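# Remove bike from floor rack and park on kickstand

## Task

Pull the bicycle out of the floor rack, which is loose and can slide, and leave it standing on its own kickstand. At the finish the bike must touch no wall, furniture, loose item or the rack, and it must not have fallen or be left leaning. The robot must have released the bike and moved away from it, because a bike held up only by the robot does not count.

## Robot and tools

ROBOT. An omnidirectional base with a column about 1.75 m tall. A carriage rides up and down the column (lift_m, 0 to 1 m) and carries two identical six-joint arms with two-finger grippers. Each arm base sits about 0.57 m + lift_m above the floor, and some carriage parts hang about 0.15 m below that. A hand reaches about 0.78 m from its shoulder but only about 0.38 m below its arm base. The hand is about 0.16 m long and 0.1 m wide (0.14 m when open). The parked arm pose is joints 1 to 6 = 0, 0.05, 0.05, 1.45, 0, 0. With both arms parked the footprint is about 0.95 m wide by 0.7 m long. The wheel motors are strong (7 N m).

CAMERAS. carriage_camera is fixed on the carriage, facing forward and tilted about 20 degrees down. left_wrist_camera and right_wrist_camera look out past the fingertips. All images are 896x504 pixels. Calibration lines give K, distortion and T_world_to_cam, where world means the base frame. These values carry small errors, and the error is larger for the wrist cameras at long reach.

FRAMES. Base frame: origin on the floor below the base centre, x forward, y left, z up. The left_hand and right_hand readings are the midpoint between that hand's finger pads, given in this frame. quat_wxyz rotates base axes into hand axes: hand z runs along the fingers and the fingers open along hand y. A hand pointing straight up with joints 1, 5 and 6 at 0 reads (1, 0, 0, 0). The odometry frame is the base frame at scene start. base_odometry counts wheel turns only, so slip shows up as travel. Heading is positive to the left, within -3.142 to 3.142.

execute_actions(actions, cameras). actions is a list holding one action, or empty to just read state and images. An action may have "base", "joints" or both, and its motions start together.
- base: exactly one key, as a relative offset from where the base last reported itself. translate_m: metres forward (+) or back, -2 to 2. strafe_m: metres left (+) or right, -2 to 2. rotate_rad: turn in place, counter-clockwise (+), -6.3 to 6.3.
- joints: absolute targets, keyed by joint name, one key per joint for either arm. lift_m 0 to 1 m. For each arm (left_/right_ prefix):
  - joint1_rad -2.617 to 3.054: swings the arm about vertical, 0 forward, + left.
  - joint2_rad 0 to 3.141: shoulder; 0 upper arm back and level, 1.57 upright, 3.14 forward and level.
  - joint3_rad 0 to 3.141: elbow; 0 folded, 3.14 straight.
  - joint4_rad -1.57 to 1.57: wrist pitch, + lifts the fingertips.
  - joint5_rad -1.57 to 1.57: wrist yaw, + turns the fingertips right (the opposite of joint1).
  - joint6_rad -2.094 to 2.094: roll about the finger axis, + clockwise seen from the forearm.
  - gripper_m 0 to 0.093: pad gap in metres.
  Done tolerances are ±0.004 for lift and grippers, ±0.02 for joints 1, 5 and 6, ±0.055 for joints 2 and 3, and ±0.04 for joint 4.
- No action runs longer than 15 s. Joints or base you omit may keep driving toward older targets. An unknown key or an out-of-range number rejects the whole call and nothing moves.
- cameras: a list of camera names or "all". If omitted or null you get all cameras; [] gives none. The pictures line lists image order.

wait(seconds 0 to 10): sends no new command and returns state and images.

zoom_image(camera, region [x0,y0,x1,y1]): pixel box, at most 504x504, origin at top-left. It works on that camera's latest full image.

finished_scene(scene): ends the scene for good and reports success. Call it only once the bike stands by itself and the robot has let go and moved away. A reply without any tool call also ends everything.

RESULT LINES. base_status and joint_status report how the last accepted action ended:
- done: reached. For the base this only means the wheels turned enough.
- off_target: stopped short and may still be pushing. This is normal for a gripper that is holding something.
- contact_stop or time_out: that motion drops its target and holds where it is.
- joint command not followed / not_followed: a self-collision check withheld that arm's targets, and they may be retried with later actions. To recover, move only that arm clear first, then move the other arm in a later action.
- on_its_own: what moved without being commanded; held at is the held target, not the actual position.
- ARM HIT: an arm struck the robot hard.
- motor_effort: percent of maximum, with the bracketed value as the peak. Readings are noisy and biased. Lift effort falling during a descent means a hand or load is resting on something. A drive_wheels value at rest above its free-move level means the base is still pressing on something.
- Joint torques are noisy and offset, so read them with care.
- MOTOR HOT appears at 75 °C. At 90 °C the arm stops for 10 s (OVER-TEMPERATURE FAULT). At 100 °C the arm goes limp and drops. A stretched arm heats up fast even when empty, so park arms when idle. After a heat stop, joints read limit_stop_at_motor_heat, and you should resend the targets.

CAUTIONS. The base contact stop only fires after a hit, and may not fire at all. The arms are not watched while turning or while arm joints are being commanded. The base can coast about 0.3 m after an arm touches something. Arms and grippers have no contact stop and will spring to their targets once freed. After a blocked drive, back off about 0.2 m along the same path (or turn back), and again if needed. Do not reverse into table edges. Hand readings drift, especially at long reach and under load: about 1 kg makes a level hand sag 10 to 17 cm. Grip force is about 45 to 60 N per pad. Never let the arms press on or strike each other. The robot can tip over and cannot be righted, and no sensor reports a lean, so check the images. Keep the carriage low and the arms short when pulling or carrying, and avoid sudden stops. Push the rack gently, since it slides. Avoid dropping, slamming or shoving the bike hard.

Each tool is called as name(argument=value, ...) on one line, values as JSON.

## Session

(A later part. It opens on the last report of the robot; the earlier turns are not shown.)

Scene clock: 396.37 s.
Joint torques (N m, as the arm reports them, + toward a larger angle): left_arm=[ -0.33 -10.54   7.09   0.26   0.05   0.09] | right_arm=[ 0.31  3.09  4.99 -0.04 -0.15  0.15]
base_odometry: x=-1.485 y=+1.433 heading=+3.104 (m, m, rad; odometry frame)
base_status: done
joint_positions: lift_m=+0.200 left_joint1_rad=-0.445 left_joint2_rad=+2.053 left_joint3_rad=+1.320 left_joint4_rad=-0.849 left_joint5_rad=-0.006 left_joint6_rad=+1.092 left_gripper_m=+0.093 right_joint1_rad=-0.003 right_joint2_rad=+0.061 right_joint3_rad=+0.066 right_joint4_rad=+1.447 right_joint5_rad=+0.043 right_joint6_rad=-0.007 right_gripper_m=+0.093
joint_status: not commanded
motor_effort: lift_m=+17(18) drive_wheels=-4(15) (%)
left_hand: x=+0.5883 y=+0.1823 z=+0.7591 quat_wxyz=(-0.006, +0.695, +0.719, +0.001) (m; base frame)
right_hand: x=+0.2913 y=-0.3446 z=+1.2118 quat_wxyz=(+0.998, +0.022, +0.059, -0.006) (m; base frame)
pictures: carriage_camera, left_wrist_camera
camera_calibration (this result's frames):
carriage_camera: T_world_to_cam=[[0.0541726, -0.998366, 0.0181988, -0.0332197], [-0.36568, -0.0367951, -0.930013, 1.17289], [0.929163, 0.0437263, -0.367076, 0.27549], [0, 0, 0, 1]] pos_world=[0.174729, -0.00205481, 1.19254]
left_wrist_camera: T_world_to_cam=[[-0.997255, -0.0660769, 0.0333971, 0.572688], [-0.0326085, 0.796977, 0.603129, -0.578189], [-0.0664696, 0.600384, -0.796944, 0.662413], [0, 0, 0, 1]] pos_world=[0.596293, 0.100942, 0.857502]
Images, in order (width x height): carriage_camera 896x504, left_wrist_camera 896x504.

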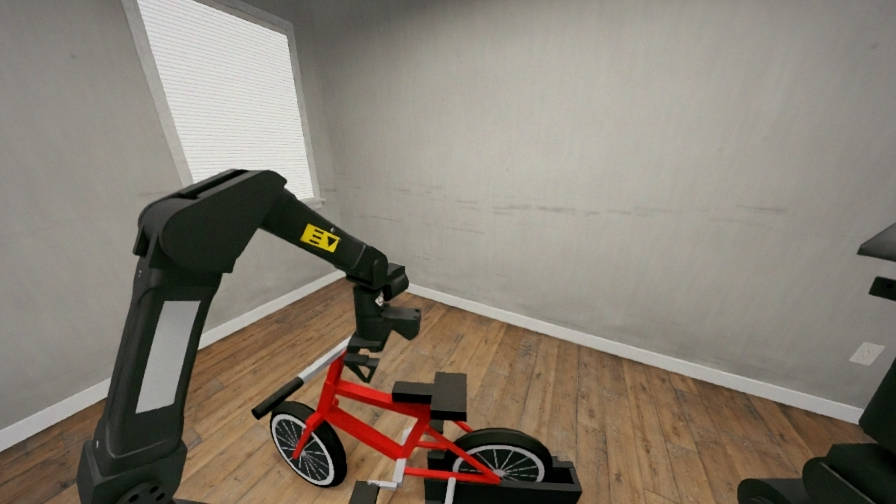

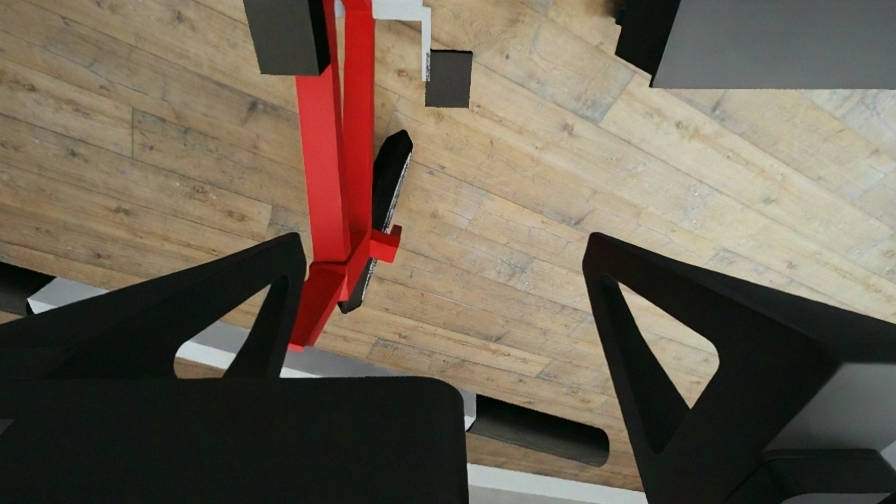

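execute_actions(actions=[{"base":{"strafe_m":-0.065}}], cameras=[])

execute_actions(actions=[{"base":{"translate_m":0.09},"joints":{"lift_m":0.07}}], cameras=["carriage_camera","left_wrist_camera"])

Scene clock: 403.43 s.
Joint torques (N m, as the arm reports them, + toward a larger angle): left_arm=[ -0.24 -10.53   7.07   0.28   0.04   0.09] | right_arm=[ 0.33  3.12  5.01 -0.04 -0.15  0.15]
base_odometry: x=-1.482 y=+1.498 heading=+3.104 (m, m, rad; odometry frame)
base_status: done
joint_positions: lift_m=+0.200 left_joint1_rad=-0.445 left_joint2_rad=+2.053 left_joint3_rad=+1.320 left_joint4_rad=-0.849 left_joint5_rad=-0.006 left_joint6_rad=+1.092 left_gripper_m=+0.093 right_joint1_rad=-0.003 right_joint2_rad=+0.061 right_joint3_rad=+0.066 right_joint4_rad=+1.447 right_joint5_rad=+0.043 right_joint6_rad=-0.007 right_gripper_m=+0.093
joint_status: not commanded
motor_effort: lift_m=+16(17) drive_wheels=+1(9) (%)
left_hand: x=+0.5882 y=+0.1822 z=+0.7591 quat_wxyz=(-0.006, +0.695, +0.719, +0.001) (m; base frame)
right_hand: x=+0.2913 y=-0.3446 z=+1.2118 quat_wxyz=(+0.998, +0.022, +0.059, -0.006) (m; base frame)
pictures: none
No camera images: the call's "cameras" was empty. Leave "cameras" out to get every camera's image.

Scene clock: 405.00 s.
Joint torques (N m, as the arm reports them, + toward a larger angle): left_arm=[ -0.26 -10.67   7.09   0.27   0.04   0.09] | right_arm=[ 0.32  3.1   4.98 -0.04 -0.16  0.15]
base_odometry: x=-1.572 y=+1.501 heading=+3.103 (m, m, rad; odometry frame)
base_status: done
joint_positions: lift_m=+0.070 left_joint1_rad=-0.445 left_joint2_rad=+2.055 left_joint3_rad=+1.320 left_joint4_rad=-0.848 left_joint5_rad=-0.004 left_joint6_rad=+1.092 left_gripper_m=+0.093 right_joint1_rad=-0.003 right_joint2_rad=+0.061 right_joint3_rad=+0.066 right_joint4_rad=+1.448 right_joint5_rad=+0.043 right_joint6_rad=-0.007 right_gripper_m=+0.093
joint_status: all done
motor_effort: lift_m=+12(13) drive_wheels=-3(7) (%)
left_hand: x=+0.5882 y=+0.1820 z=+0.6291 quat_wxyz=(-0.006, +0.695, +0.719, +0.000) (m; base frame)
right_hand: x=+0.2912 y=-0.3445 z=+1.0823 quat_wxyz=(+0.998, +0.021, +0.059, -0.006) (m; base frame)
pictures: carriage_camera, left_wrist_camera
camera_calibration (this result's frames):
carriage_camera: T_world_to_cam=[[0.0541726, -0.998366, 0.0181988, -0.0308632], [-0.36568, -0.0367951, -0.930013, 1.05247], [0.929163, 0.0437263, -0.367076, 0.227959], [0, 0, 0, 1]] pos_world=[0.174729, -0.00205481, 1.06305]
left_wrist_camera: T_world_to_cam=[[-0.997233, -0.0656785, 0.0348115, 0.575915], [-0.0315057, 0.797623, 0.602333, -0.499861], [-0.0673268, 0.59957, -0.797486, 0.559925], [0, 0, 0, 1]] pos_world=[0.596271, 0.100812, 0.727567]
Images, in order (width x height): carriage_camera 896x504, left_wrist_camera 896x504.

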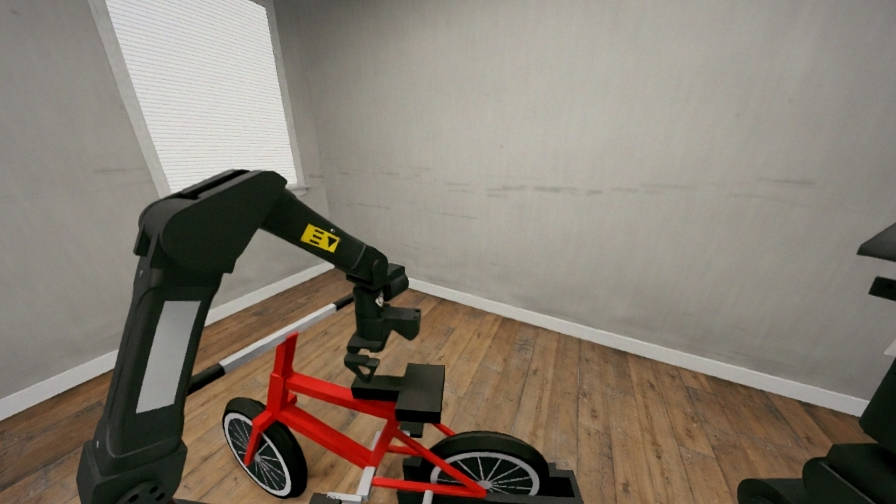

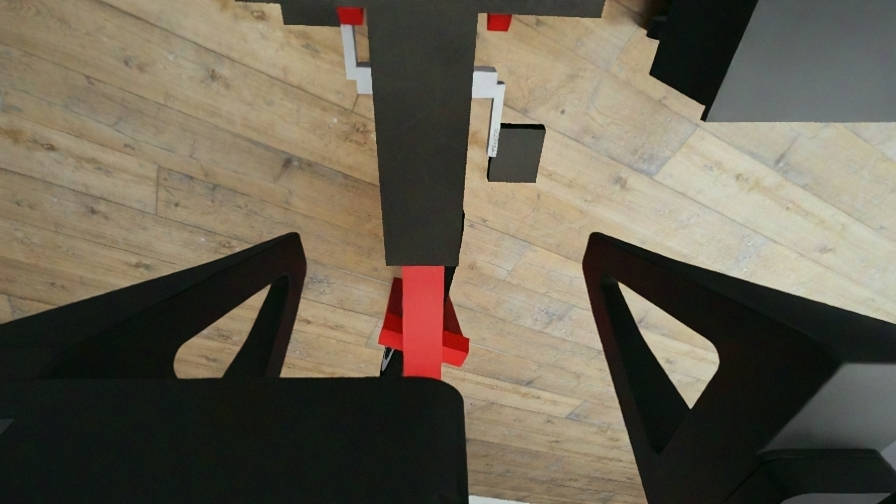

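execute_actions(actions=[{"base":{"strafe_m":-0.025},"joints":{"lift_m":0.07}}])

Scene clock: 419.07 s.
Joint torques (N m, as the arm reports them, + toward a larger angle): left_arm=[ -0.27 -10.6    7.07   0.28   0.04   0.09] | right_arm=[ 0.33  3.16  4.98 -0.04 -0.14  0.14]
base_odometry: x=-1.571 y=+1.526 heading=+3.104 (m, m, rad; odometry frame)
base_status: done
joint_positions: lift_m=+0.070 left_joint1_rad=-0.445 left_joint2_rad=+2.055 left_joint3_rad=+1.320 left_joint4_rad=-0.848 left_joint5_rad=-0.004 left_joint6_rad=+1.092 left_gripper_m=+0.093 right_joint1_rad=-0.003 right_joint2_rad=+0.061 right_joint3_rad=+0.066 right_joint4_rad=+1.448 right_joint5_rad=+0.043 right_joint6_rad=-0.007 right_gripper_m=+0.093
joint_status: all done
motor_effort: lift_m=+13(14) drive_wheels=+2(7) (%)
left_hand: x=+0.5882 y=+0.1820 z=+0.6291 quat_wxyz=(-0.006, +0.695, +0.719, +0.000) (m; base frame)
right_hand: x=+0.2912 y=-0.3445 z=+1.0823 quat_wxyz=(+0.998, +0.021, +0.059, -0.006) (m; base frame)
pictures: carriage_camera, left_wrist_camera, right_wrist_camera
camera_calibration (this result's frames):
carriage_camera: T_world_to_cam=[[0.0541726, -0.998366, 0.0181988, -0.0308632], [-0.36568, -0.0367951, -0.930013, 1.05247], [0.929163, 0.0437263, -0.367076, 0.227959], [0, 0, 0, 1]] pos_world=[0.174729, -0.00205481, 1.06305]
left_wrist_camera: T_world_to_cam=[[-0.997233, -0.0656785, 0.0348115, 0.575915], [-0.0315057, 0.797623, 0.602333, -0.499861], [-0.0673268, 0.59957, -0.797486, 0.559925], [0, 0, 0, 1]] pos_world=[0.596271, 0.100812, 0.727567]
right_wrist_camera: T_world_to_cam=[[0.0247709, -0.997729, -0.062628, -0.282682], [0.711654, 0.0615968, -0.699824, 0.570486], [0.702093, -0.0272342, 0.711564, -0.858384], [0, 0, 0, 1]] pos_world=[0.203679, -0.340558, 0.992332]
Images, in order (width x height): carriage_camera 896x504, left_wrist_camera 896x504, right_wrist_camera 896x504.

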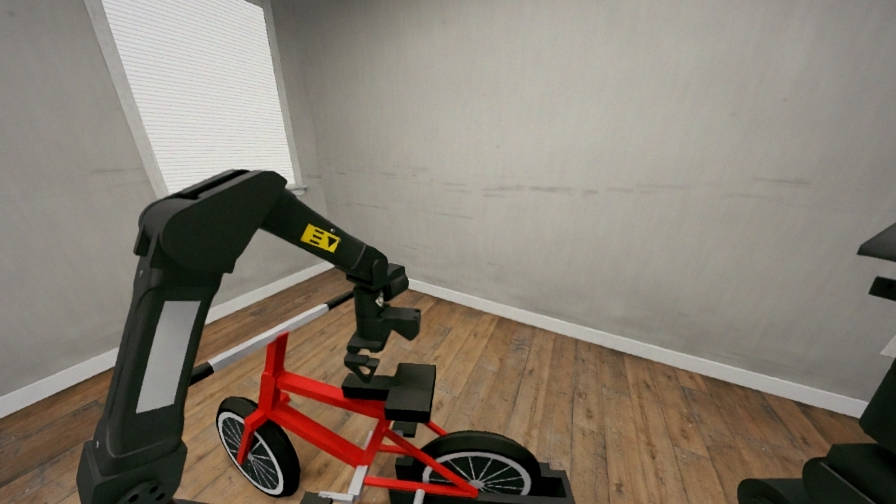

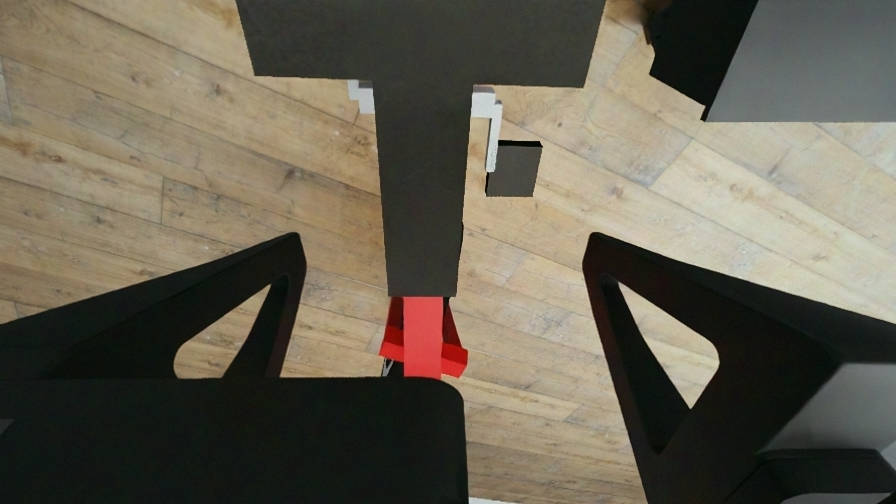

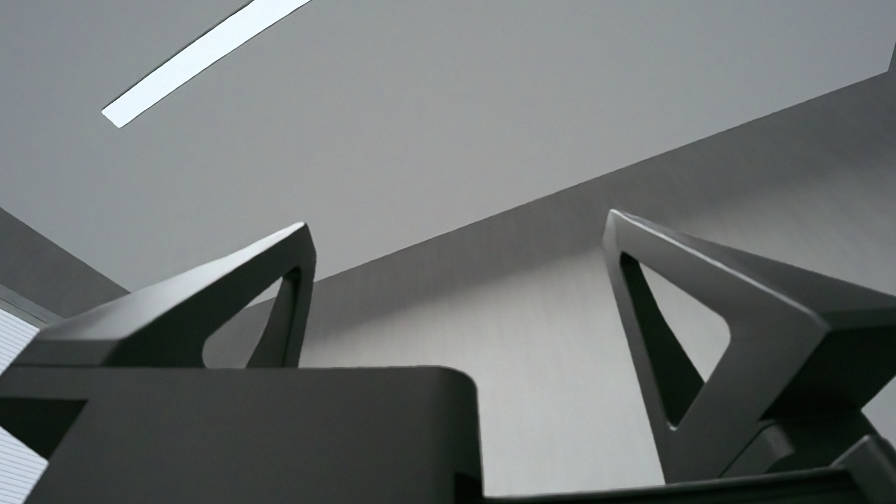

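execute_actions(actions=[{"base":{"strafe_m":-0.02},"joints":{"lift_m":0.07}}], cameras=[])

execute_actions(actions=[{"joints":{"lift_m":0.0,"left_joint2_rad":2.07,"left_joint4_rad":-0.84}}], cameras=["left_wrist_camera"])

execute_actions(actions=[{"joints":{"left_gripper_m":0.0}}], cameras=["left_wrist_camera"])

execute_actions(actions=[{"joints":{"lift_m":0.15}}])

Scene clock: 426.17 s.
Joint torques (N m, as the arm reports them, + toward a larger angle): left_arm=[ -0.21 -10.66   7.06   0.28   0.04   0.07] | right_arm=[ 0.32  3.13  4.93 -0.04 -0.16  0.16]
base_odometry: x=-1.571 y=+1.546 heading=+3.104 (m, m, rad; odometry frame)
base_status: done
joint_positions: lift_m=+0.070 left_joint1_rad=-0.446 left_joint2_rad=+2.055 left_joint3_rad=+1.320 left_joint4_rad=-0.849 left_joint5_rad=-0.004 left_joint6_rad=+1.092 left_gripper_m=+0.093 right_joint1_rad=-0.003 right_joint2_rad=+0.061 right_joint3_rad=+0.066 right_joint4_rad=+1.448 right_joint5_rad=+0.043 right_joint6_rad=-0.007 right_gripper_m=+0.093
joint_status: all done
motor_effort: lift_m=+13(15) drive_wheels=+1(12) (%)
left_hand: x=+0.5879 y=+0.1817 z=+0.6291 quat_wxyz=(-0.007, +0.695, +0.719, +0.000) (m; base frame)
right_hand: x=+0.2912 y=-0.3445 z=+1.0823 quat_wxyz=(+0.998, +0.021, +0.059, -0.006) (m; base frame)
pictures: none
No camera images: the call's "cameras" was empty. Leave "cameras" out to get every camera's image.

Scene clock: 426.97 s.
Joint torques (N m, as the arm reports them, + toward a larger angle): left_arm=[ -0.25 -10.67   6.87   0.29   0.01   0.09] | right_arm=[ 0.25  3.16  5.01 -0.04 -0.14  0.15]
base_odometry: x=-1.571 y=+1.546 heading=+3.104 (m, m, rad; odometry frame)
base_status: not commanded
joint_positions: lift_m=+0.000 left_joint1_rad=-0.446 left_joint2_rad=+2.064 left_joint3_rad=+1.320 left_joint4_rad=-0.841 left_joint5_rad=-0.004 left_joint6_rad=+1.092 left_gripper_m=+0.093 right_joint1_rad=-0.003 right_joint2_rad=+0.061 right_joint3_rad=+0.066 right_joint4_rad=+1.448 right_joint5_rad=+0.043 right_joint6_rad=-0.007 right_gripper_m=+0.093
joint_status: all done
motor_effort: lift_m=+13(12) drive_wheels=+1(1) (%)
left_hand: x=+0.5885 y=+0.1813 z=+0.5560 quat_wxyz=(-0.007, +0.695, +0.718, -0.001) (m; base frame)
right_hand: x=+0.2912 y=-0.3445 z=+1.0124 quat_wxyz=(+0.998, +0.021, +0.059, -0.006) (m; base frame)
pictures: left_wrist_camera
camera_calibration (this result's frames):
left_wrist_camera: T_world_to_cam=[[-0.997234, -0.064552, 0.0368472, 0.577346], [-0.029366, 0.797578, 0.602501, -0.456589], [-0.0682811, 0.599753, -0.797267, 0.502505], [0, 0, 0, 1]] pos_world=[0.596652, 0.100056, 0.654452]
Images, in order (width x height): left_wrist_camera 896x504.

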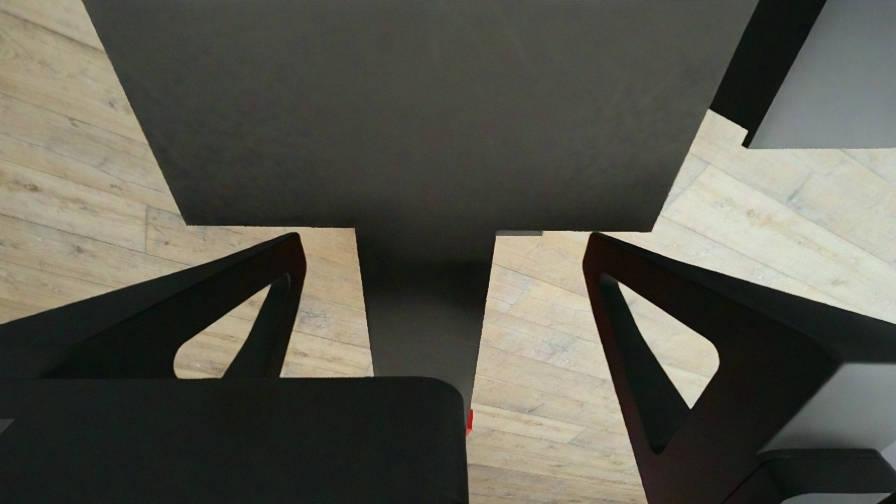

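Scene clock: 427.70 s.
Joint torques (N m, as the arm reports them, + toward a larger angle): left_arm=[ -0.22 -10.61   7.02   0.17   0.07   0.08] | right_arm=[ 0.33  3.14  5.   -0.05 -0.14  0.15]
base_odometry: x=-1.571 y=+1.546 heading=+3.104 (m, m, rad; odometry frame)
base_status: not commanded
joint_positions: lift_m=+0.000 left_joint1_rad=-0.445 left_joint2_rad=+2.064 left_joint3_rad=+1.322 left_joint4_rad=-0.824 left_joint5_rad=-0.010 left_joint6_rad=+1.095 left_gripper_m=+0.039 right_joint1_rad=-0.003 right_joint2_rad=+0.061 right_joint3_rad=+0.066 right_joint4_rad=+1.448 right_joint5_rad=+0.043 right_joint6_rad=-0.007 right_gripper_m=+0.093
joint_status: left_gripper_m off_target (ended at +0.039, target +0.000)
motor_effort: lift_m=+14(13) drive_wheels=+2(1) (%)
left_hand: x=+0.5934 y=+0.1804 z=+0.5563 quat_wxyz=(+0.001, +0.696, +0.718, +0.006) (m; base frame)
right_hand: x=+0.2912 y=-0.3445 z=+1.0124 quat_wxyz=(+0.998, +0.021, +0.059, -0.006) (m; base frame)
pictures: left_wrist_camera
camera_calibration (this result's frames):
left_wrist_camera: T_world_to_cam=[[-0.997922, -0.0621831, 0.0168752, 0.593321], [-0.0396306, 0.798877, 0.600188, -0.448769], [-0.0508028, 0.598272, -0.799681, 0.494886], [0, 0, 0, 1]] pos_world=[0.599445, 0.0993287, 0.655084]
Images, in order (width x height): left_wrist_camera 896x504.

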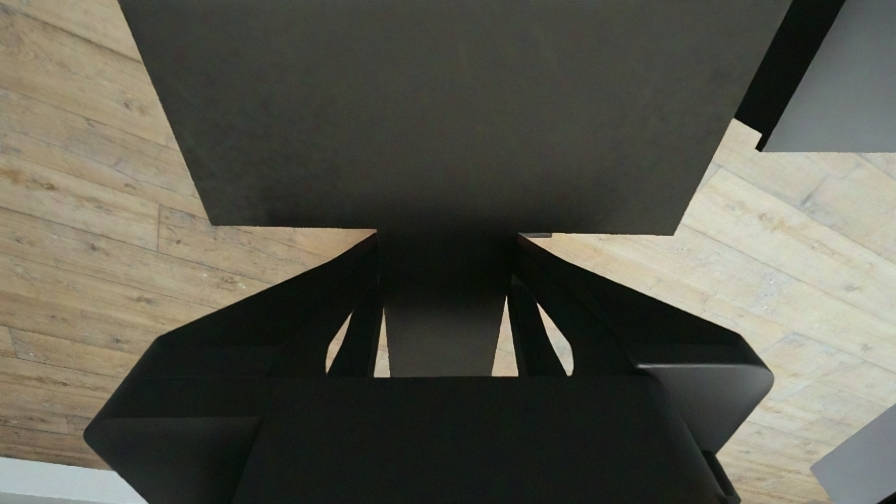

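Scene clock: 428.97 s.
Joint torques (N m, as the arm reports them, + toward a larger angle): left_arm=[-0.15 -9.71  5.22  0.31  0.02 -0.04] | right_arm=[ 0.32  3.12  5.   -0.04 -0.15  0.15]
base_odometry: x=-1.571 y=+1.546 heading=+3.104 (m, m, rad; odometry frame)
base_status: not commanded
joint_positions: lift_m=+0.150 left_joint1_rad=-0.445 left_joint2_rad=+2.052 left_joint3_rad=+1.349 left_joint4_rad=-0.827 left_joint5_rad=-0.002 left_joint6_rad=+1.105 left_gripper_m=+0.000 right_joint1_rad=-0.003 right_joint2_rad=+0.061 right_joint3_rad=+0.065 right_joint4_rad=+1.448 right_joint5_rad=+0.043 right_joint6_rad=-0.007 right_gripper_m=+0.093
joint_status: all done
on_its_own: left_gripper_m moved -0.038 to your old target +0.000
motor_effort: lift_m=+18(25) drive_wheels=+1(2) (%)
left_hand: x=+0.6022 y=+0.1745 z=+0.7161 quat_wxyz=(+0.019, +0.700, +0.714, +0.007) (m; base frame)
right_hand: x=+0.2913 y=-0.3444 z=+1.1615 quat_wxyz=(+0.998, +0.021, +0.059, -0.006) (m; base frame)
pictures: carriage_camera, left_wrist_camera, right_wrist_camera
camera_calibration (this result's frames):
carriage_camera: T_world_to_cam=[[0.0541726, -0.998366, 0.0181988, -0.0323081], [-0.36568, -0.0367951, -0.930013, 1.12631], [0.929163, 0.0437263, -0.367076, 0.257102], [0, 0, 0, 1]] pos_world=[0.174729, -0.00205481, 1.14244]
left_wrist_camera: T_world_to_cam=[[-0.998596, -0.0520054, -0.0100463, 0.61695], [-0.0481731, 0.812882, 0.580432, -0.522791], [-0.0220192, 0.580102, -0.814246, 0.622903], [0, 0, 0, 1]] pos_world=[0.604615, 0.0957053, 0.816839]
right_wrist_camera: T_world_to_cam=[[0.0248157, -0.997752, -0.0622501, -0.278117], [0.711651, 0.0613636, -0.699848, 0.625829], [0.702095, -0.0269331, 0.711574, -0.914686], [0, 0, 0, 1]] pos_world=[0.203726, -0.34053, 1.07154]
Images, in order (width x height): carriage_camera 896x504, left_wrist_camera 896x504, right_wrist_camera 896x504.

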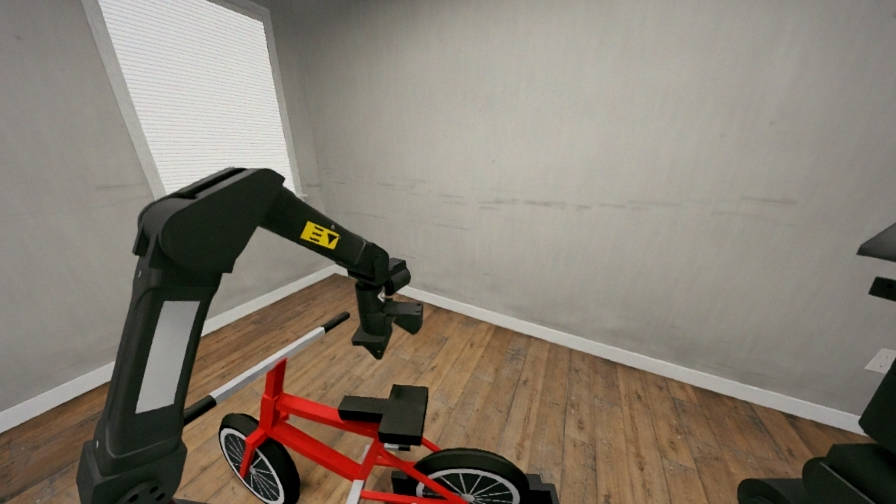

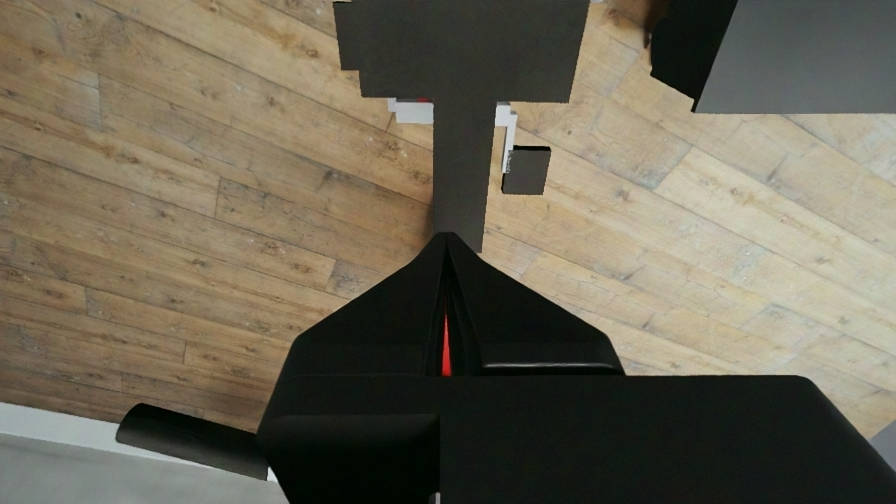

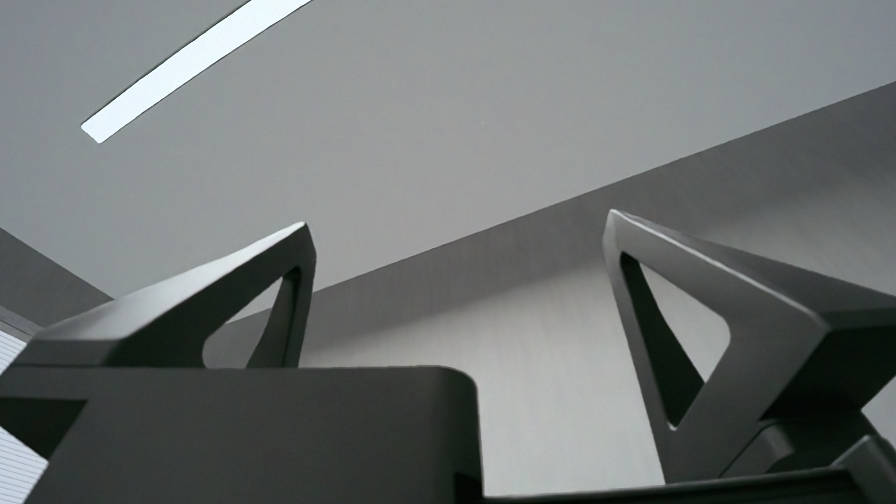

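execute_actions(actions=[{"base":{"translate_m":-0.5},"joints":{"lift_m":0.15,"left_gripper_m":0.093}}], cameras=["carriage_camera"])

zoom_image(camera="carriage_camera", region=[240,300,600,504])

Scene clock: 442.80 s.
Joint torques (N m, as the arm reports them, + toward a larger angle): left_arm=[-0.19 -9.73  5.26  0.33  0.01 -0.04] | right_arm=[ 0.29  3.14  5.07 -0.05 -0.15  0.15]
base_odometry: x=-1.071 y=+1.528 heading=+3.104 (m, m, rad; odometry frame)
base_status: done
joint_positions: lift_m=+0.150 left_joint1_rad=-0.445 left_joint2_rad=+2.052 left_joint3_rad=+1.349 left_joint4_rad=-0.833 left_joint5_rad=-0.002 left_joint6_rad=+1.105 left_gripper_m=+0.093 right_joint1_rad=-0.003 right_joint2_rad=+0.061 right_joint3_rad=+0.065 right_joint4_rad=+1.448 right_joint5_rad=+0.043 right_joint6_rad=-0.007 right_gripper_m=+0.093
joint_status: all done
motor_effort: lift_m=+18(17) drive_wheels=+0(9) (%)
left_hand: x=+0.6009 y=+0.1752 z=+0.7161 quat_wxyz=(+0.016, +0.700, +0.714, +0.006) (m; base frame)
right_hand: x=+0.2913 y=-0.3444 z=+1.1615 quat_wxyz=(+0.998, +0.021, +0.059, -0.006) (m; base frame)
pictures: carriage_camera
camera_calibration (this result's frames):
carriage_camera: T_world_to_cam=[[0.0541726, -0.998366, 0.0181988, -0.0323081], [-0.36568, -0.0367951, -0.930013, 1.12631], [0.929163, 0.0437263, -0.367076, 0.257102], [0, 0, 0, 1]] pos_world=[0.174729, -0.00205481, 1.14244]
Images, in order (width x height): carriage_camera 896x504.

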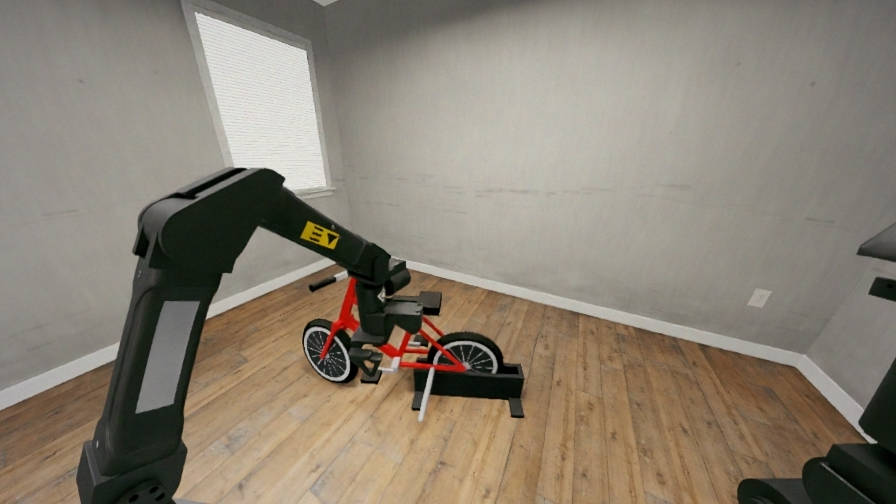

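Region (240, 300, 600, 504) of carriage_camera's 896x504 image, scaled by 1.400, with more detail than that image has; it fills the top 286 rows of this view, and the rest is white.

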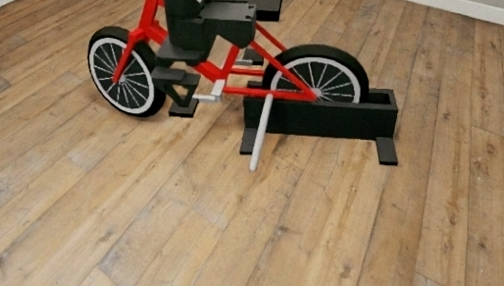

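execute_actions(actions=[{"joints":{"lift_m":0.2,"left_joint2_rad":2.07,"left_joint3_rad":1.32,"left_joint4_rad":-0.84,"left_joint6_rad":1.09,"right_joint1_rad":0.55,"right_joint2_rad":2.81,"right_joint3_rad":1.72,"right_joint4_rad":-0.48,"right_joint5_rad":0,"right_joint6_rad":-1.0}}], cameras=[])

execute_actions(actions=[{"base":{"translate_m":0.5},"joints":{"lift_m":0.2}}])

Scene clock: 467.83 s.
Joint torques (N m, as the arm reports them, + toward a larger angle): left_arm=[ -0.18 -10.57   4.7    0.3    0.01  -0.04] | right_arm=[  0.42 -13.57   4.48   0.32  -0.24  -0.03]
base_odometry: x=-1.071 y=+1.528 heading=+3.104 (m, m, rad; odometry frame)
base_status: not commanded
joint_positions: lift_m=+0.200 left_joint1_rad=-0.445 left_joint2_rad=+2.062 left_joint3_rad=+1.336 left_joint4_rad=-0.836 left_joint5_rad=-0.002 left_joint6_rad=+1.097 left_gripper_m=+0.093 right_joint1_rad=+0.546 right_joint2_rad=+2.805 right_joint3_rad=+1.723 right_joint4_rad=-0.475 right_joint5_rad=+0.009 right_joint6_rad=-0.993 right_gripper_m=+0.093
joint_status: all done
motor_effort: lift_m=+17(21) drive_wheels=-1(1) (%)
left_hand: x=+0.5949 y=+0.1780 z=+0.7594 quat_wxyz=(+0.004, +0.697, +0.717, +0.002) (m; base frame)
right_hand: x=+0.6387 y=-0.1096 z=+0.5438 quat_wxyz=(+0.006, -0.695, +0.718, -0.006) (m; base frame)
pictures: none
No camera images: the call's "cameras" was empty. Leave "cameras" out to get every camera's image.

Scene clock: 470.93 s.
Joint torques (N m, as the arm reports them, + toward a larger angle): left_arm=[ -0.15 -10.6    4.62   0.33   0.    -0.05] | right_arm=[  0.24 -13.39   4.43   0.36  -0.23  -0.02]
base_odometry: x=-1.571 y=+1.547 heading=+3.103 (m, m, rad; odometry frame)
base_status: done
joint_positions: lift_m=+0.200 left_joint1_rad=-0.447 left_joint2_rad=+2.062 left_joint3_rad=+1.336 left_joint4_rad=-0.840 left_joint5_rad=-0.001 left_joint6_rad=+1.097 left_gripper_m=+0.093 right_joint1_rad=+0.549 right_joint2_rad=+2.805 right_joint3_rad=+1.723 right_joint4_rad=-0.478 right_joint5_rad=+0.006 right_joint6_rad=-0.993 right_gripper_m=+0.093
joint_status: all done
motor_effort: lift_m=+18(18) drive_wheels=-3(13) (%)
left_hand: x=+0.5938 y=+0.1780 z=+0.7594 quat_wxyz=(+0.002, +0.697, +0.717, +0.001) (m; base frame)
right_hand: x=+0.6372 y=-0.1084 z=+0.5438 quat_wxyz=(+0.005, -0.697, +0.717, -0.004) (m; base frame)
pictures: carriage_camera, left_wrist_camera, right_wrist_camera
camera_calibration (this result's frames):
carriage_camera: T_world_to_cam=[[0.0541726, -0.998366, 0.0181988, -0.0332179], [-0.36568, -0.0367951, -0.930013, 1.1728], [0.929163, 0.0437263, -0.367076, 0.275453], [0, 0, 0, 1]] pos_world=[0.174729, -0.00205481, 1.19244]
left_wrist_camera: T_world_to_cam=[[-0.997997, -0.0593221, 0.0219894, 0.585776], [-0.0346851, 0.803707, 0.594014, -0.567821], [-0.0529112, 0.592061, -0.804154, 0.664471], [0, 0, 0, 1]] pos_world=[0.600066, 0.0977038, 0.85875]
right_wrist_camera: T_world_to_cam=[[0.997119, -0.0700685, 0.0290668, -0.658352], [-0.0731732, -0.787372, 0.61212, -0.372492], [-0.020004, -0.612483, -0.79023, 0.501647], [0, 0, 0, 1]] pos_world=[0.639233, -0.0321685, 0.643563]
Images, in order (width x height): carriage_camera 896x504, left_wrist_camera 896x504, right_wrist_camera 896x504.

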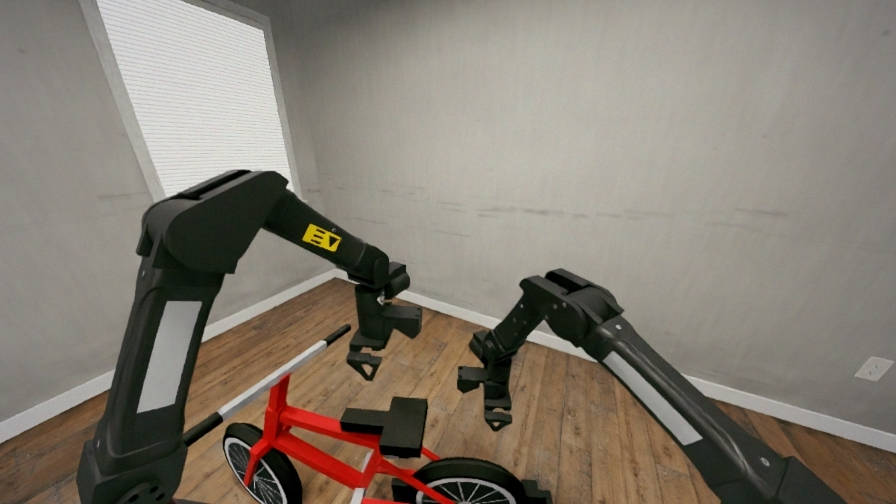

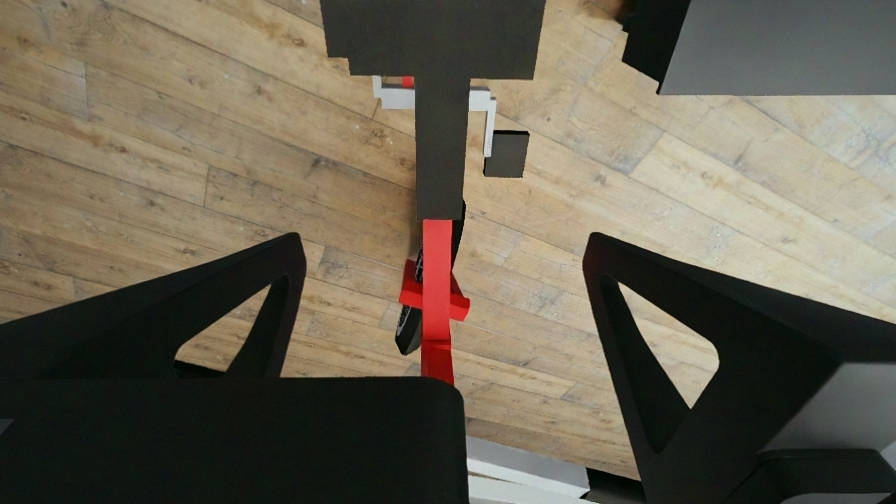

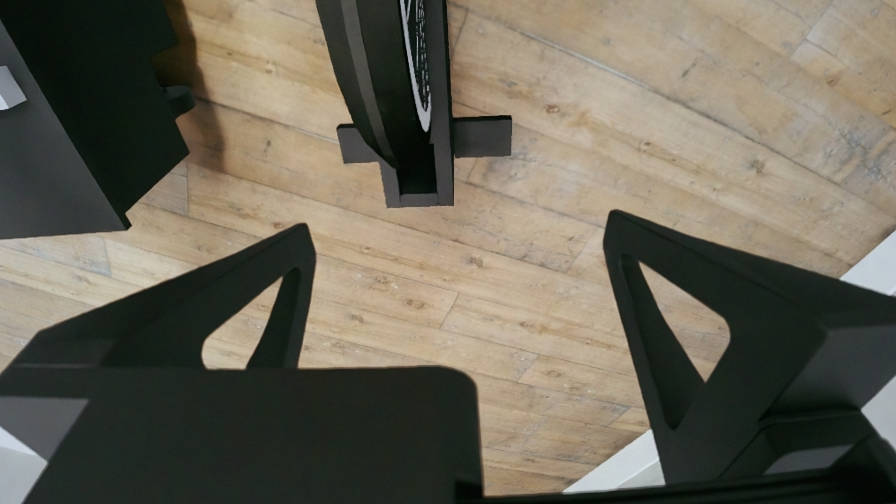

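execute_actions(actions=[{"joints":{"right_joint6_rad":2.09,"right_joint1_rad":0.6,"lift_m":0.08,"right_joint2_rad":2.76,"right_joint3_rad":1.64,"right_joint4_rad":-0.45}}])

Scene clock: 480.43 s.
Joint torques (N m, as the arm reports them, + toward a larger angle): left_arm=[ -0.17 -10.83   4.69   0.31   0.    -0.04] | right_arm=[ -0.3  -13.21   3.23   0.3   -0.07   0.15]
base_odometry: x=-1.571 y=+1.547 heading=+3.103 (m, m, rad; odometry frame)
base_status: not commanded
joint_positions: lift_m=+0.080 left_joint1_rad=-0.447 left_joint2_rad=+2.065 left_joint3_rad=+1.336 left_joint4_rad=-0.839 left_joint5_rad=-0.001 left_joint6_rad=+1.097 left_gripper_m=+0.093 right_joint1_rad=+0.605 right_joint2_rad=+2.756 right_joint3_rad=+1.660 right_joint4_rad=-0.451 right_joint5_rad=+0.004 right_joint6_rad=+2.084 right_gripper_m=+0.093
joint_status: all done
motor_effort: lift_m=+14(14) drive_wheels=-3(4) (%)
left_hand: x=+0.5937 y=+0.1780 z=+0.6390 quat_wxyz=(+0.001, +0.697, +0.717, +0.001) (m; base frame)
right_hand: x=+0.6203 y=-0.0897 z=+0.4341 quat_wxyz=(+0.005, +0.674, +0.739, +0.011) (m; base frame)
pictures: carriage_camera, left_wrist_camera, right_wrist_camera
camera_calibration (this result's frames):
carriage_camera: T_world_to_cam=[[0.0541726, -0.998366, 0.0181988, -0.0310444], [-0.36568, -0.0367951, -0.930013, 1.06173], [0.929163, 0.0437263, -0.367076, 0.231613], [0, 0, 0, 1]] pos_world=[0.174729, -0.00205481, 1.07301]
left_wrist_camera: T_world_to_cam=[[-0.997965, -0.0593371, 0.0233238, 0.587494], [-0.0338672, 0.803315, 0.59459, -0.497136], [-0.0540176, 0.592591, -0.80369, 0.567928], [0, 0, 0, 1]] pos_world=[0.60014, 0.0976684, 0.738328]
right_wrist_camera: T_world_to_cam=[[-0.998676, -0.0509485, -0.00710501, 0.618442], [-0.0443482, 0.782728, 0.620782, -0.172692], [-0.0260666, 0.620275, -0.783951, 0.537697], [0, 0, 0, 1]] pos_world=[0.623981, -0.166841, 0.533126]
Images, in order (width x height): carriage_camera 896x504, left_wrist_camera 896x504, right_wrist_camera 896x504.

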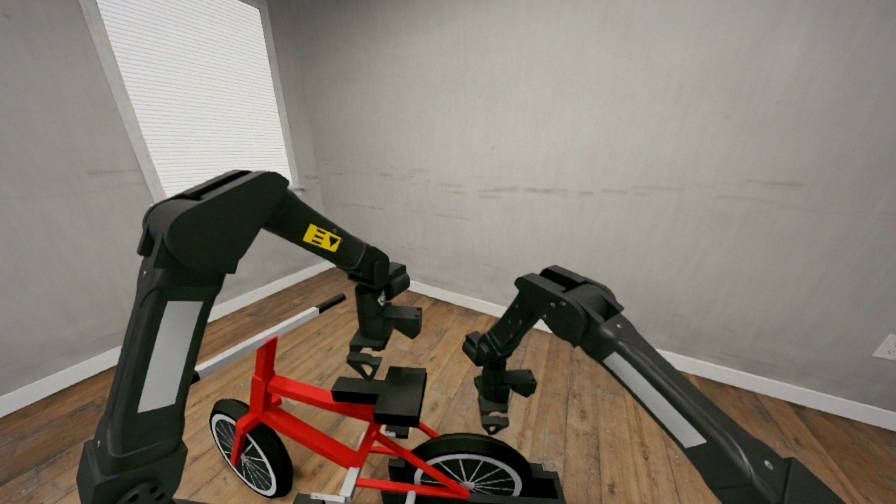

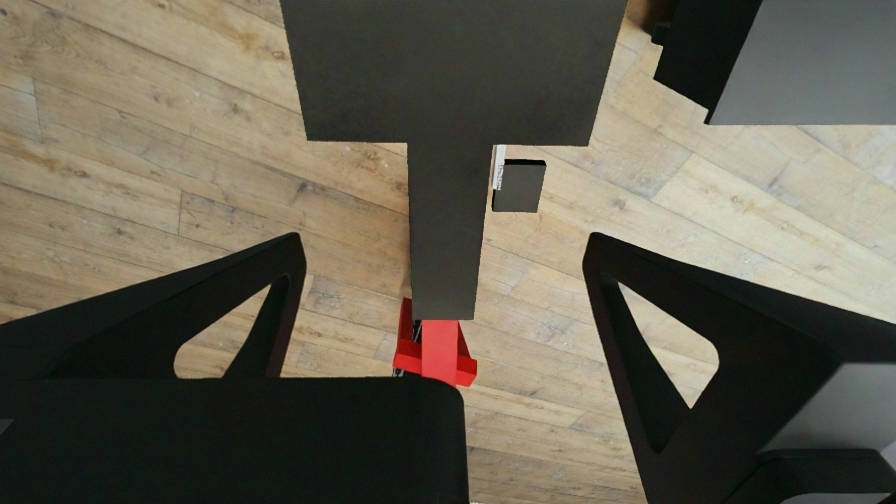

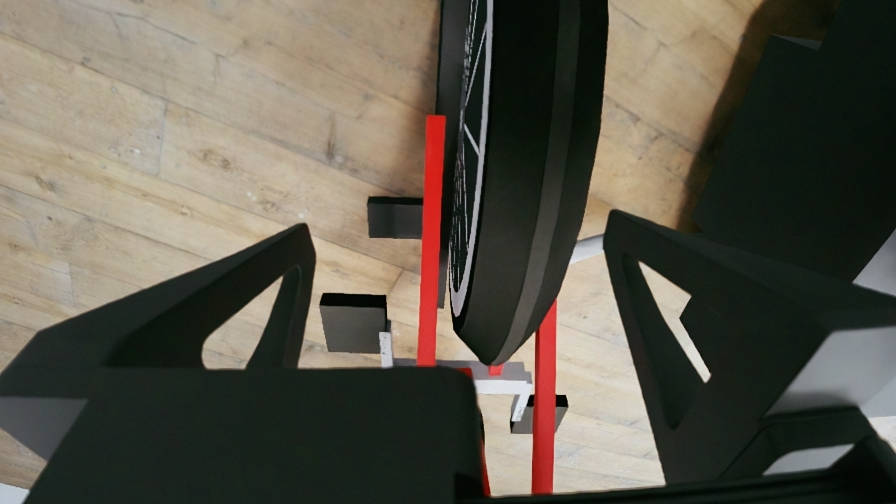

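execute_actions(actions=[{"joints":{"lift_m":0.0,"right_joint2_rad":2.87,"right_joint4_rad":-0.35}}])

Scene clock: 484.93 s.
Joint torques (N m, as the arm reports them, + toward a larger angle): left_arm=[ -0.13 -10.92   4.64   0.36   0.08  -0.05] | right_arm=[ 1.27 -0.56  2.14  2.21  0.28  0.2 ]
base_odometry: x=-1.571 y=+1.547 heading=+3.103 (m, m, rad; odometry frame)
base_status: not commanded
joint_positions: lift_m=+0.001 left_joint1_rad=-0.447 left_joint2_rad=+2.066 left_joint3_rad=+1.336 left_joint4_rad=-0.848 left_joint5_rad=-0.009 left_joint6_rad=+1.097 left_gripper_m=+0.093 right_joint1_rad=+0.586 right_joint2_rad=+2.683 right_joint3_rad=+1.684 right_joint4_rad=-0.558 right_joint5_rad=-0.032 right_joint6_rad=+2.080 right_gripper_m=+0.093
joint_status: right_joint2_rad off_target (ended at +2.683, target +2.870); right_joint4_rad off_target (ended at -0.558, target -0.350); the others done
motor_effort: lift_m=+7(11) drive_wheels=-3(3) (%)
left_hand: x=+0.5923 y=+0.1802 z=+0.5596 quat_wxyz=(-0.005, +0.697, +0.717, +0.003) (m; base frame)
right_hand: x=+0.6274 y=-0.0874 z=+0.3893 quat_wxyz=(-0.014, +0.679, +0.734, +0.011) (m; base frame)
pictures: carriage_camera, left_wrist_camera, right_wrist_camera
camera_calibration (this result's frames):
carriage_camera: T_world_to_cam=[[0.0541726, -0.998366, 0.0181988, -0.0296037], [-0.36568, -0.0367951, -0.930013, 0.988103], [0.929163, 0.0437263, -0.367076, 0.202553], [0, 0, 0, 1]] pos_world=[0.174729, -0.00205481, 0.99384]
left_wrist_camera: T_world_to_cam=[[-0.99783, -0.0596035, 0.0279655, 0.585377], [-0.0306753, 0.796726, 0.603562, -0.45742], [-0.0582552, 0.601394, -0.796826, 0.499821], [0, 0, 0, 1]] pos_world=[0.599193, 0.098739, 0.657981]
right_wrist_camera: T_world_to_cam=[[-0.999108, -0.036576, 0.0210914, 0.615844], [-0.0145884, 0.767831, 0.640487, -0.174005], [-0.0396211, 0.639608, -0.76768, 0.50525], [0, 0, 0, 1]] pos_world=[0.632775, -0.167031, 0.486329]
Images, in order (width x height): carriage_camera 896x504, left_wrist_camera 896x504, right_wrist_camera 896x504.

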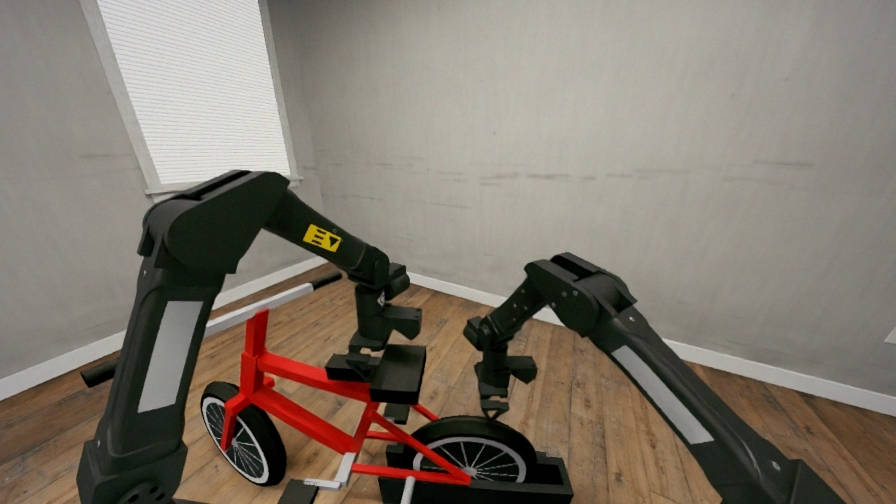

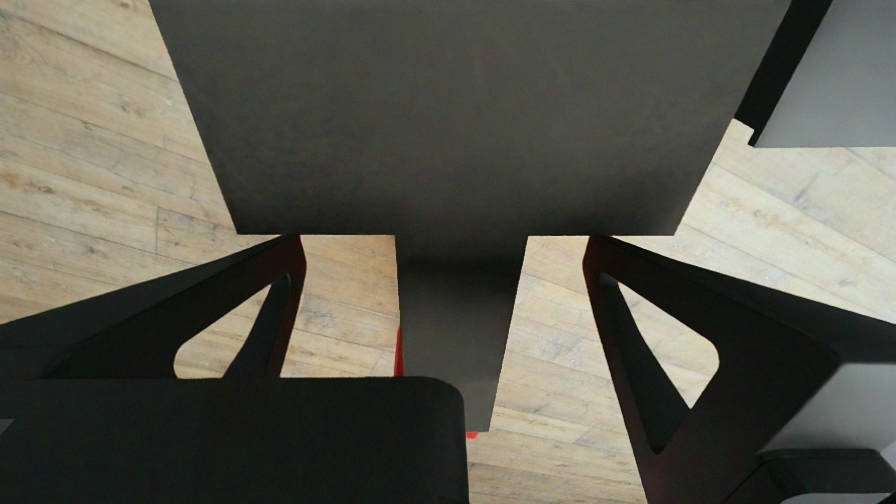

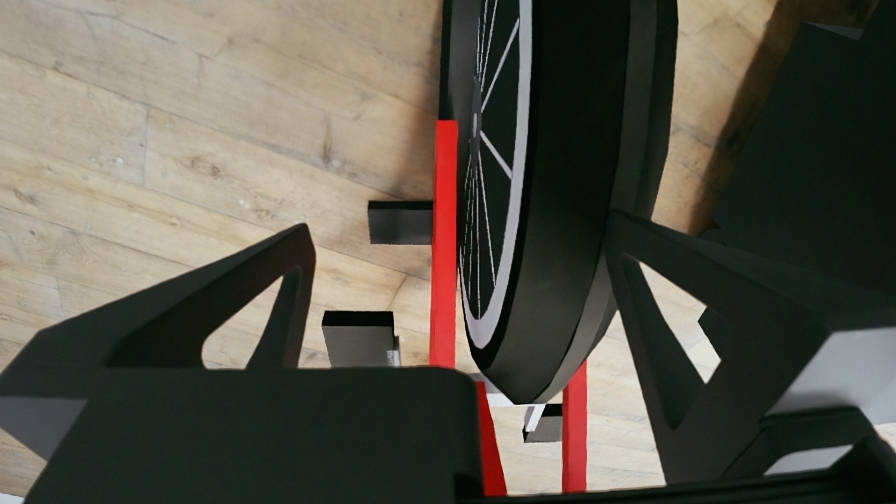

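execute_actions(actions=[{"joints":{"lift_m":0.08,"right_joint2_rad":2.76,"right_joint4_rad":-0.45}}], cameras=[])

execute_actions(actions=[{"joints":{"right_joint2_rad":2.82,"right_joint3_rad":1.58,"right_joint4_rad":-0.33}}], cameras=["right_wrist_camera"])

Scene clock: 491.30 s.
Joint torques (N m, as the arm reports them, + toward a larger angle): left_arm=[ -0.26 -11.09   4.55   0.33   0.06  -0.05] | right_arm=[  0.66 -12.58   3.7    0.4    0.06   0.17]
base_odometry: x=-1.571 y=+1.547 heading=+3.103 (m, m, rad; odometry frame)
base_status: not commanded
joint_positions: lift_m=+0.080 left_joint1_rad=-0.447 left_joint2_rad=+2.067 left_joint3_rad=+1.336 left_joint4_rad=-0.843 left_joint5_rad=-0.007 left_joint6_rad=+1.097 left_gripper_m=+0.093 right_joint1_rad=+0.594 right_joint2_rad=+2.747 right_joint3_rad=+1.652 right_joint4_rad=-0.463 right_joint5_rad=-0.010 right_joint6_rad=+2.083 right_gripper_m=+0.093
joint_status: all done
motor_effort: lift_m=+18(19) drive_wheels=-3(4) (%)
left_hand: x=+0.5932 y=+0.1793 z=+0.6378 quat_wxyz=(-0.002, +0.697, +0.717, +0.003) (m; base frame)
right_hand: x=+0.6185 y=-0.0937 z=+0.4357 quat_wxyz=(-0.004, +0.678, +0.735, +0.007) (m; base frame)
pictures: none
No camera images: the call's "cameras" was empty. Leave "cameras" out to get every camera's image.

Scene clock: 492.10 s.
Joint torques (N m, as the arm reports them, + toward a larger angle): left_arm=[ -0.17 -11.11   4.67   0.33   0.05  -0.06] | right_arm=[  0.6  -12.72   3.14   0.38   0.06   0.17]
base_odometry: x=-1.571 y=+1.547 heading=+3.103 (m, m, rad; odometry frame)
base_status: not commanded
joint_positions: lift_m=+0.080 left_joint1_rad=-0.447 left_joint2_rad=+2.067 left_joint3_rad=+1.336 left_joint4_rad=-0.843 left_joint5_rad=-0.007 left_joint6_rad=+1.097 left_gripper_m=+0.093 right_joint1_rad=+0.594 right_joint2_rad=+2.815 right_joint3_rad=+1.592 right_joint4_rad=-0.341 right_joint5_rad=-0.010 right_joint6_rad=+2.083 right_gripper_m=+0.093
joint_status: all done
motor_effort: lift_m=+18(16) drive_wheels=-2(2) (%)
left_hand: x=+0.5932 y=+0.1793 z=+0.6378 quat_wxyz=(-0.002, +0.697, +0.717, +0.003) (m; base frame)
right_hand: x=+0.6015 y=-0.1053 z=+0.3995 quat_wxyz=(-0.004, +0.678, +0.735, +0.005) (m; base frame)
pictures: right_wrist_camera
camera_calibration (this result's frames):
right_wrist_camera: T_world_to_cam=[[-0.999048, -0.0408888, 0.015232, 0.590952], [-0.0225076, 0.781978, 0.6229, -0.153922], [-0.0373807, 0.621964, -0.782153, 0.526059], [0, 0, 0, 1]] pos_world=[0.606589, -0.182663, 0.498335]
Images, in order (width x height): right_wrist_camera 896x504.

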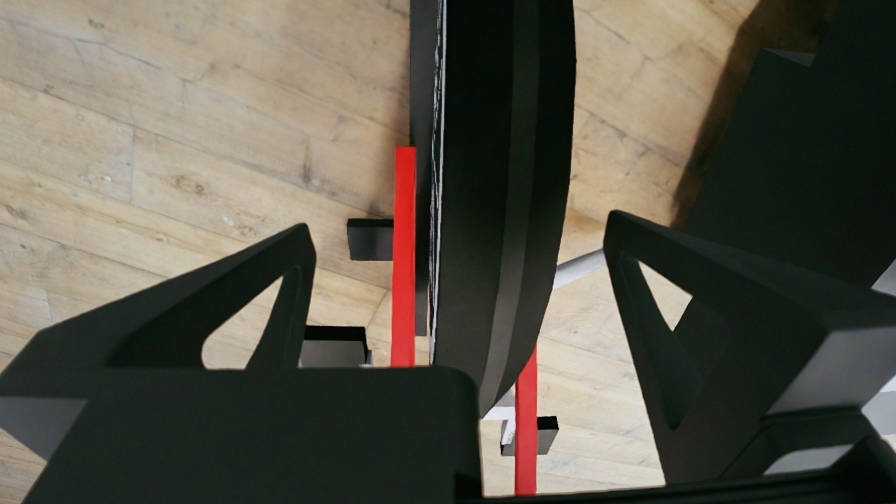

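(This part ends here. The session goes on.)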